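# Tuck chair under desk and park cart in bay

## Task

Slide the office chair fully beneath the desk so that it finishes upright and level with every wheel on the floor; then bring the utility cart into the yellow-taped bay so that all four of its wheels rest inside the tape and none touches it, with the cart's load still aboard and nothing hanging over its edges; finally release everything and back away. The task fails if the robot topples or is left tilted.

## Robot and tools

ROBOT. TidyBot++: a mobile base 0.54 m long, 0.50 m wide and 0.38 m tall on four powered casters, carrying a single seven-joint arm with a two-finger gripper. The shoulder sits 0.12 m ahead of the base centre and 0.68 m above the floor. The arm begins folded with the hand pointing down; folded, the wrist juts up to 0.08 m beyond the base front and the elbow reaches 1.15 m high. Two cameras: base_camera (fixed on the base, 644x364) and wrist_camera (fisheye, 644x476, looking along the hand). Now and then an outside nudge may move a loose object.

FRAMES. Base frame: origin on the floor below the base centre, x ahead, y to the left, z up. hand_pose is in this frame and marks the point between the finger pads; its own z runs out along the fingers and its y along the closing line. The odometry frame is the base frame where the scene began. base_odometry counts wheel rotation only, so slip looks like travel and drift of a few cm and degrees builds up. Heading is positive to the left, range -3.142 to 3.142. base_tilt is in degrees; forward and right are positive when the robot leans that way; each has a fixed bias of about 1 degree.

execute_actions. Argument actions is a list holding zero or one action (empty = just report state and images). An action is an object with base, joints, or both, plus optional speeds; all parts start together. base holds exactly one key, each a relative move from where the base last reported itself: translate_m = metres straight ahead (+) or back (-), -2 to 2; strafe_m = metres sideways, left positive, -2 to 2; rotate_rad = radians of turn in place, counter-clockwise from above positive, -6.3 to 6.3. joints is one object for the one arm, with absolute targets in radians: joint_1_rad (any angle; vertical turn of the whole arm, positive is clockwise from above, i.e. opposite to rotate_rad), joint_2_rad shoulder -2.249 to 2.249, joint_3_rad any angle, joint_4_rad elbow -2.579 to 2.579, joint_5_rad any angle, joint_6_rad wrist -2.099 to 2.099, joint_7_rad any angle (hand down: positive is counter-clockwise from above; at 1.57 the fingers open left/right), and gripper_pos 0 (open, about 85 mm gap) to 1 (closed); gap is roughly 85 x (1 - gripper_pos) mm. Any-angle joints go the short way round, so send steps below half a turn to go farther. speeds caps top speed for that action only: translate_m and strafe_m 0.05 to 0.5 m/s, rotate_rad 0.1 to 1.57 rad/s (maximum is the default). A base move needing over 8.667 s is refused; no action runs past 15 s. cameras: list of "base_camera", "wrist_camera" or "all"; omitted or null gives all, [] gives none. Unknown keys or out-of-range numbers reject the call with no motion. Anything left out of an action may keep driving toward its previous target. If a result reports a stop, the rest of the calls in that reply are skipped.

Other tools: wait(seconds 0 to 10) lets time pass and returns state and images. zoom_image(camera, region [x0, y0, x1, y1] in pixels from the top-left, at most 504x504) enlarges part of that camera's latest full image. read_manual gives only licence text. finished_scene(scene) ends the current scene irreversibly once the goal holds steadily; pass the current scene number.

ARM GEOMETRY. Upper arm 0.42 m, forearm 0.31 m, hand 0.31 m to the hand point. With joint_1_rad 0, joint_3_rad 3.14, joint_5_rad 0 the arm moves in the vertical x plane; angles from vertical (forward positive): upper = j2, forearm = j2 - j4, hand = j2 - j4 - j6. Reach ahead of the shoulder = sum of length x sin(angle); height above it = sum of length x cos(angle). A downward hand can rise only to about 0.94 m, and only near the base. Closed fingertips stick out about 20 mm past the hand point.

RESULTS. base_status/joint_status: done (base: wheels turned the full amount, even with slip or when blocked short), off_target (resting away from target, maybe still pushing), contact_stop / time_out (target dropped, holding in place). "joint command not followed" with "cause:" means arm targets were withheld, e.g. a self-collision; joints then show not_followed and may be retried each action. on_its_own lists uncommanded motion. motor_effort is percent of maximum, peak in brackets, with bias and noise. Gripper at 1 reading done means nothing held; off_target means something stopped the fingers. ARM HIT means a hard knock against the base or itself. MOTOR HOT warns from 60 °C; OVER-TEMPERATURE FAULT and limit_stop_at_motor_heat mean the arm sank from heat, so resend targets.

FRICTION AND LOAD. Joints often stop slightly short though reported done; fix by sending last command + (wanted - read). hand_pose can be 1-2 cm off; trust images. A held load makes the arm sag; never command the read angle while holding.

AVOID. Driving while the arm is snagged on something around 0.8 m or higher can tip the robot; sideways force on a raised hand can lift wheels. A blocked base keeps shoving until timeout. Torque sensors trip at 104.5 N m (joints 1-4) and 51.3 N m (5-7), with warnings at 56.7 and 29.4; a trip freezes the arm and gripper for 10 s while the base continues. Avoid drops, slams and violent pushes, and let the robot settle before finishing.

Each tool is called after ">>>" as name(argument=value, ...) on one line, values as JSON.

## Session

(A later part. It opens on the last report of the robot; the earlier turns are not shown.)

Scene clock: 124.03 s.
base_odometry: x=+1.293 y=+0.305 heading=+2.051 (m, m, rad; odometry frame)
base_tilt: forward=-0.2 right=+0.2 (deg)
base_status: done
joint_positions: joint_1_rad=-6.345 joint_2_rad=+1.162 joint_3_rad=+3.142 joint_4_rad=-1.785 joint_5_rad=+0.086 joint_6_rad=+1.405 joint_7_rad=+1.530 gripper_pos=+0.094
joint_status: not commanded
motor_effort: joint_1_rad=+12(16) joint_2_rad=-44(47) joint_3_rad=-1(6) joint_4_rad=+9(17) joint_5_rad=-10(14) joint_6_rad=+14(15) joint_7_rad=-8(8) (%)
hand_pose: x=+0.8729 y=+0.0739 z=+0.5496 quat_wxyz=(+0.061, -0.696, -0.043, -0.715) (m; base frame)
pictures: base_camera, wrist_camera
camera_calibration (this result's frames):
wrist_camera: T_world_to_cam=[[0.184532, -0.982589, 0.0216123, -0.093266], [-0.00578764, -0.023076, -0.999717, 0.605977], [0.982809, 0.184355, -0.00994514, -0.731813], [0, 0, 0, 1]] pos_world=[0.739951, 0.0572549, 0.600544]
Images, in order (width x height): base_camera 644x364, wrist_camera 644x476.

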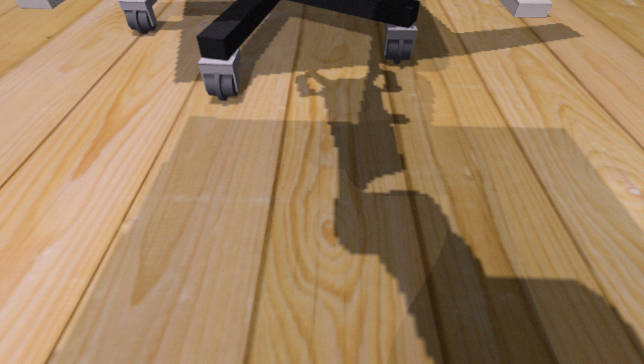

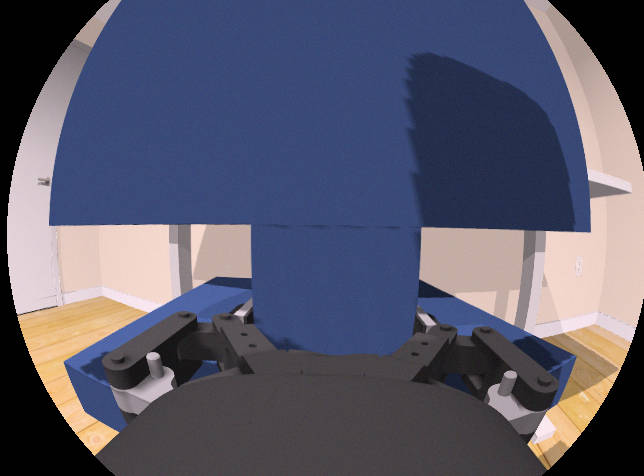

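>>> execute_actions(actions=[{"base":{"strafe_m":0.14},"speeds":{"strafe_m":0.1}}], cameras=[])

>>> execute_actions(actions=[{"base":{"translate_m":0.19},"speeds":{"translate_m":0.1}}])

>>> execute_actions(actions=[{"base":{"translate_m":0.05},"speeds":{"translate_m":0.05}}])

Scene clock: 128.03 s.
base_odometry: x=+1.168 y=+0.240 heading=+2.051 (m, m, rad; odometry frame)
base_tilt: forward=-0.2 right=+0.2 (deg)
base_status: done
joint_positions: joint_1_rad=-6.258 joint_2_rad=+1.160 joint_3_rad=+3.160 joint_4_rad=-1.790 joint_5_rad=+0.004 joint_6_rad=+1.405 joint_7_rad=+1.530 gripper_pos=+0.094
joint_status: not commanded
motor_effort: joint_1_rad=-5(11) joint_2_rad=-42(45) joint_3_rad=-7(8) joint_4_rad=+11(15) joint_5_rad=+4(11) joint_6_rad=+11(14) joint_7_rad=-5(9) (%)
hand_pose: x=+0.8756 y=-0.0245 z=+0.5493 quat_wxyz=(-0.002, -0.698, +0.018, -0.716) (m; base frame)
pictures: none
No camera images: the call's "cameras" was empty. Leave "cameras" out to get every camera's image.

Scene clock: 130.50 s.
base_odometry: x=+1.081 y=+0.409 heading=+2.051 (m, m, rad; odometry frame)
base_tilt: forward=-0.2 right=+0.3 (deg)
base_status: done
joint_positions: joint_1_rad=-6.264 joint_2_rad=+1.161 joint_3_rad=+3.160 joint_4_rad=-1.787 joint_5_rad=+0.004 joint_6_rad=+1.405 joint_7_rad=+1.530 gripper_pos=+0.094
joint_status: not commanded
motor_effort: joint_1_rad=+0(6) joint_2_rad=-43(47) joint_3_rad=-5(8) joint_4_rad=+10(16) joint_5_rad=+0(5) joint_6_rad=+12(16) joint_7_rad=-6(6) (%)
hand_pose: x=+0.8764 y=-0.0201 z=+0.5496 quat_wxyz=(+0.000, -0.697, +0.016, -0.717) (m; base frame)
pictures: base_camera, wrist_camera
camera_calibration (this result's frames):
wrist_camera: T_world_to_cam=[[0.0166607, -0.99962, 0.0219754, -0.0397611], [-0.00989135, -0.0221422, -0.999706, 0.607398], [0.999812, 0.0164385, -0.0102565, -0.736029], [0, 0, 0, 1]] pos_world=[0.742561, -0.0141976, 0.600544]
Images, in order (width x height): base_camera 644x364, wrist_camera 644x476.

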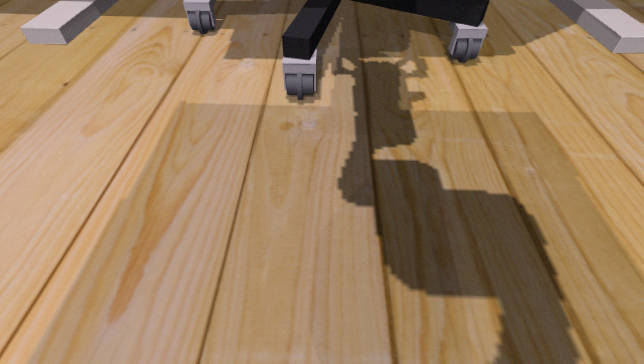

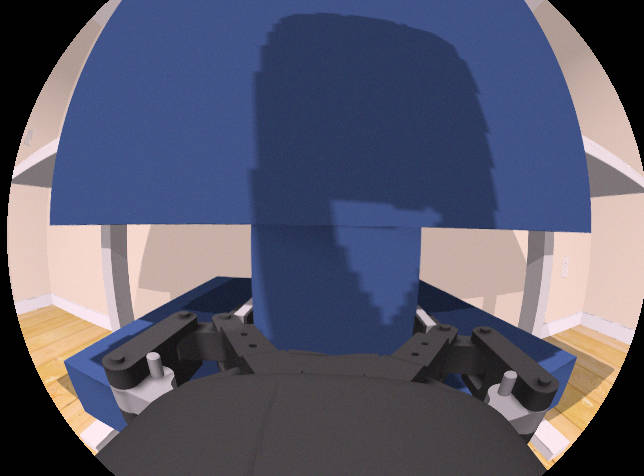

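Scene clock: 132.00 s.
base_odometry: x=+1.057 y=+0.453 heading=+2.051 (m, m, rad; odometry frame)
base_tilt: forward=-0.3 right=+0.3 (deg)
base_status: done
joint_positions: joint_1_rad=-6.269 joint_2_rad=+1.147 joint_3_rad=+3.159 joint_4_rad=-1.832 joint_5_rad=+0.003 joint_6_rad=+1.423 joint_7_rad=+1.530 gripper_pos=+0.095
joint_status: not commanded
motor_effort: joint_1_rad=-2(5) joint_2_rad=-40(45) joint_3_rad=-5(7) joint_4_rad=+21(28) joint_5_rad=+4(5) joint_6_rad=+5(12) joint_7_rad=-5(6) (%)
hand_pose: x=+0.8645 y=-0.0154 z=+0.5487 quat_wxyz=(+0.002, -0.702, +0.015, -0.712) (m; base frame)
pictures: base_camera, wrist_camera
camera_calibration (this result's frames):
wrist_camera: T_world_to_cam=[[0.0220798, -0.999552, 0.0202128, -0.0385302], [-0.0241725, -0.0207456, -0.999493, 0.618739], [0.999464, 0.02158, -0.0246197, -0.715917], [0, 0, 0, 1]] pos_world=[0.73134, -0.0102274, 0.601578]
Images, in order (width x height): base_camera 644x364, wrist_camera 644x476.

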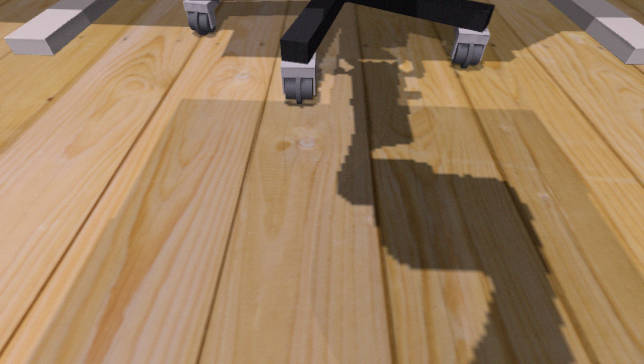

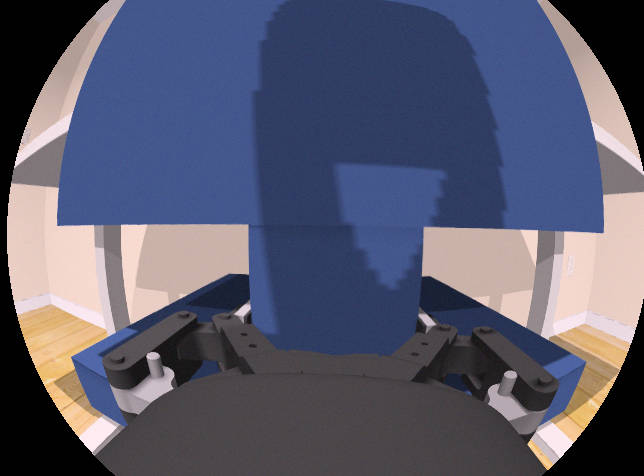

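>>> execute_actions(actions=[{"joints":{"gripper_pos":0}}], cameras=[])

>>> execute_actions(actions=[{"base":{"translate_m":-0.7}}], cameras=["wrist_camera"])

>>> execute_actions(actions=[{"joints":{"joint_2_rad":-0.34,"joint_4_rad":-2.5,"joint_6_rad":0.1,"joint_1_rad":-1.2}}], cameras=["wrist_camera"])

Scene clock: 135.07 s.
base_odometry: x=+1.057 y=+0.453 heading=+2.051 (m, m, rad; odometry frame)
base_tilt: forward=-0.2 right=+0.3 (deg)
base_status: not commanded
joint_positions: joint_1_rad=-6.270 joint_2_rad=+1.149 joint_3_rad=+3.155 joint_4_rad=-1.772 joint_5_rad=+0.003 joint_6_rad=+1.423 joint_7_rad=+1.525 gripper_pos=+0.000
joint_status: all done
motor_effort: joint_1_rad=-1(5) joint_2_rad=-40(44) joint_3_rad=-2(5) joint_4_rad=+10(20) joint_5_rad=+1(4) joint_6_rad=+9(11) joint_7_rad=+0(5) (%)
hand_pose: x=+0.8820 y=-0.0131 z=+0.5695 quat_wxyz=(+0.007, -0.681, +0.016, -0.732) (m; base frame)
pictures: none
No camera images: the call's "cameras" was empty. Leave "cameras" out to get every camera's image.

Scene clock: 137.93 s.
base_odometry: x=+1.381 y=-0.168 heading=+2.051 (m, m, rad; odometry frame)
base_tilt: forward=-0.3 right=+0.3 (deg)
base_status: done
joint_positions: joint_1_rad=-6.279 joint_2_rad=+1.149 joint_3_rad=+3.152 joint_4_rad=-1.770 joint_5_rad=+0.003 joint_6_rad=+1.423 joint_7_rad=+1.525 gripper_pos=+0.000
joint_status: not commanded
motor_effort: joint_1_rad=+1(3) joint_2_rad=-39(41) joint_3_rad=-1(4) joint_4_rad=+9(10) joint_5_rad=+0(3) joint_6_rad=+9(9) joint_7_rad=+0(0) (%)
hand_pose: x=+0.8828 y=-0.0049 z=+0.5705 quat_wxyz=(+0.012, -0.680, +0.014, -0.733) (m; base frame)
pictures: wrist_camera
camera_calibration (this result's frames):
wrist_camera: T_world_to_cam=[[0.0350985, -0.999326, 0.01072, -0.0349315], [0.036758, -0.00942851, -0.99928, 0.587381], [0.998708, 0.0354673, 0.0364023, -0.767967], [0, 0, 0, 1]] pos_world=[0.746609, -0.00213215, 0.615288]
Images, in order (width x height): wrist_camera 644x476.

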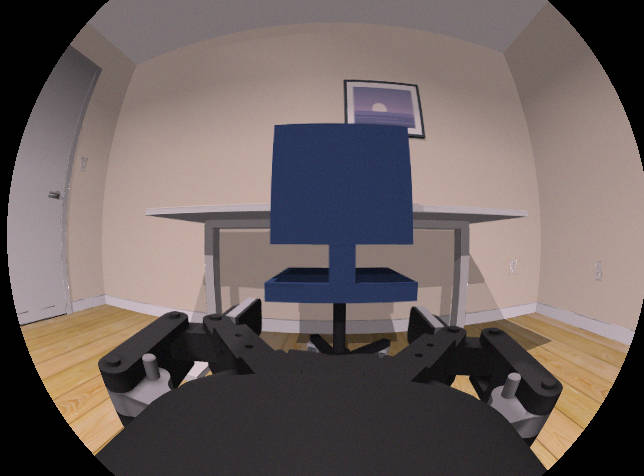

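Scene clock: 140.67 s.
base_odometry: x=+1.381 y=-0.168 heading=+2.051 (m, m, rad; odometry frame)
base_tilt: forward=-0.3 right=+0.3 (deg)
base_status: not commanded
joint_positions: joint_1_rad=-7.470 joint_2_rad=-0.333 joint_3_rad=+3.142 joint_4_rad=-2.483 joint_5_rad=+0.003 joint_6_rad=+0.140 joint_7_rad=+1.525 gripper_pos=+0.000
joint_status: all done
motor_effort: joint_1_rad=+1(4) joint_2_rad=-6(40) joint_3_rad=+0(2) joint_4_rad=+18(19) joint_5_rad=+0(1) joint_6_rad=+8(8) joint_7_rad=+0(0) (%)
hand_pose: x=+0.2705 y=+0.3780 z=+0.7748 quat_wxyz=(+0.309, -0.710, -0.457, -0.438) (m; base frame)
pictures: wrist_camera
camera_calibration (this result's frames):
wrist_camera: T_world_to_cam=[[0.940041, -0.340655, -0.0166508, -0.105607], [-0.170332, -0.426616, -0.888249, 0.945306], [0.295483, 0.837826, -0.459061, 0.0932738], [0, 0, 0, 1]] pos_world=[0.23273, 0.28916, 0.880727]
Images, in order (width x height): wrist_camera 644x476.

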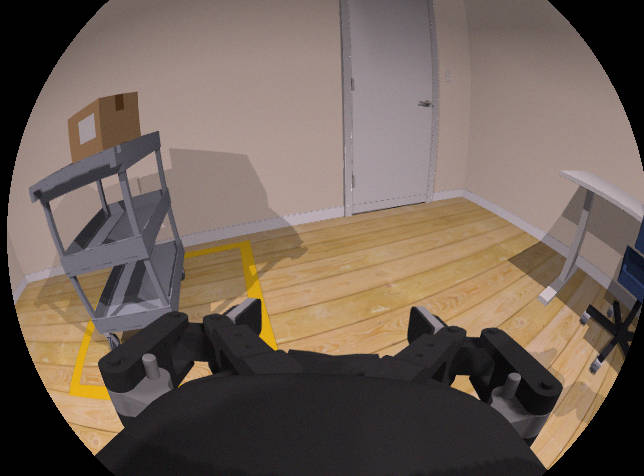

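>>> finished_scene(scene=2)

The scene is finished: the task was done.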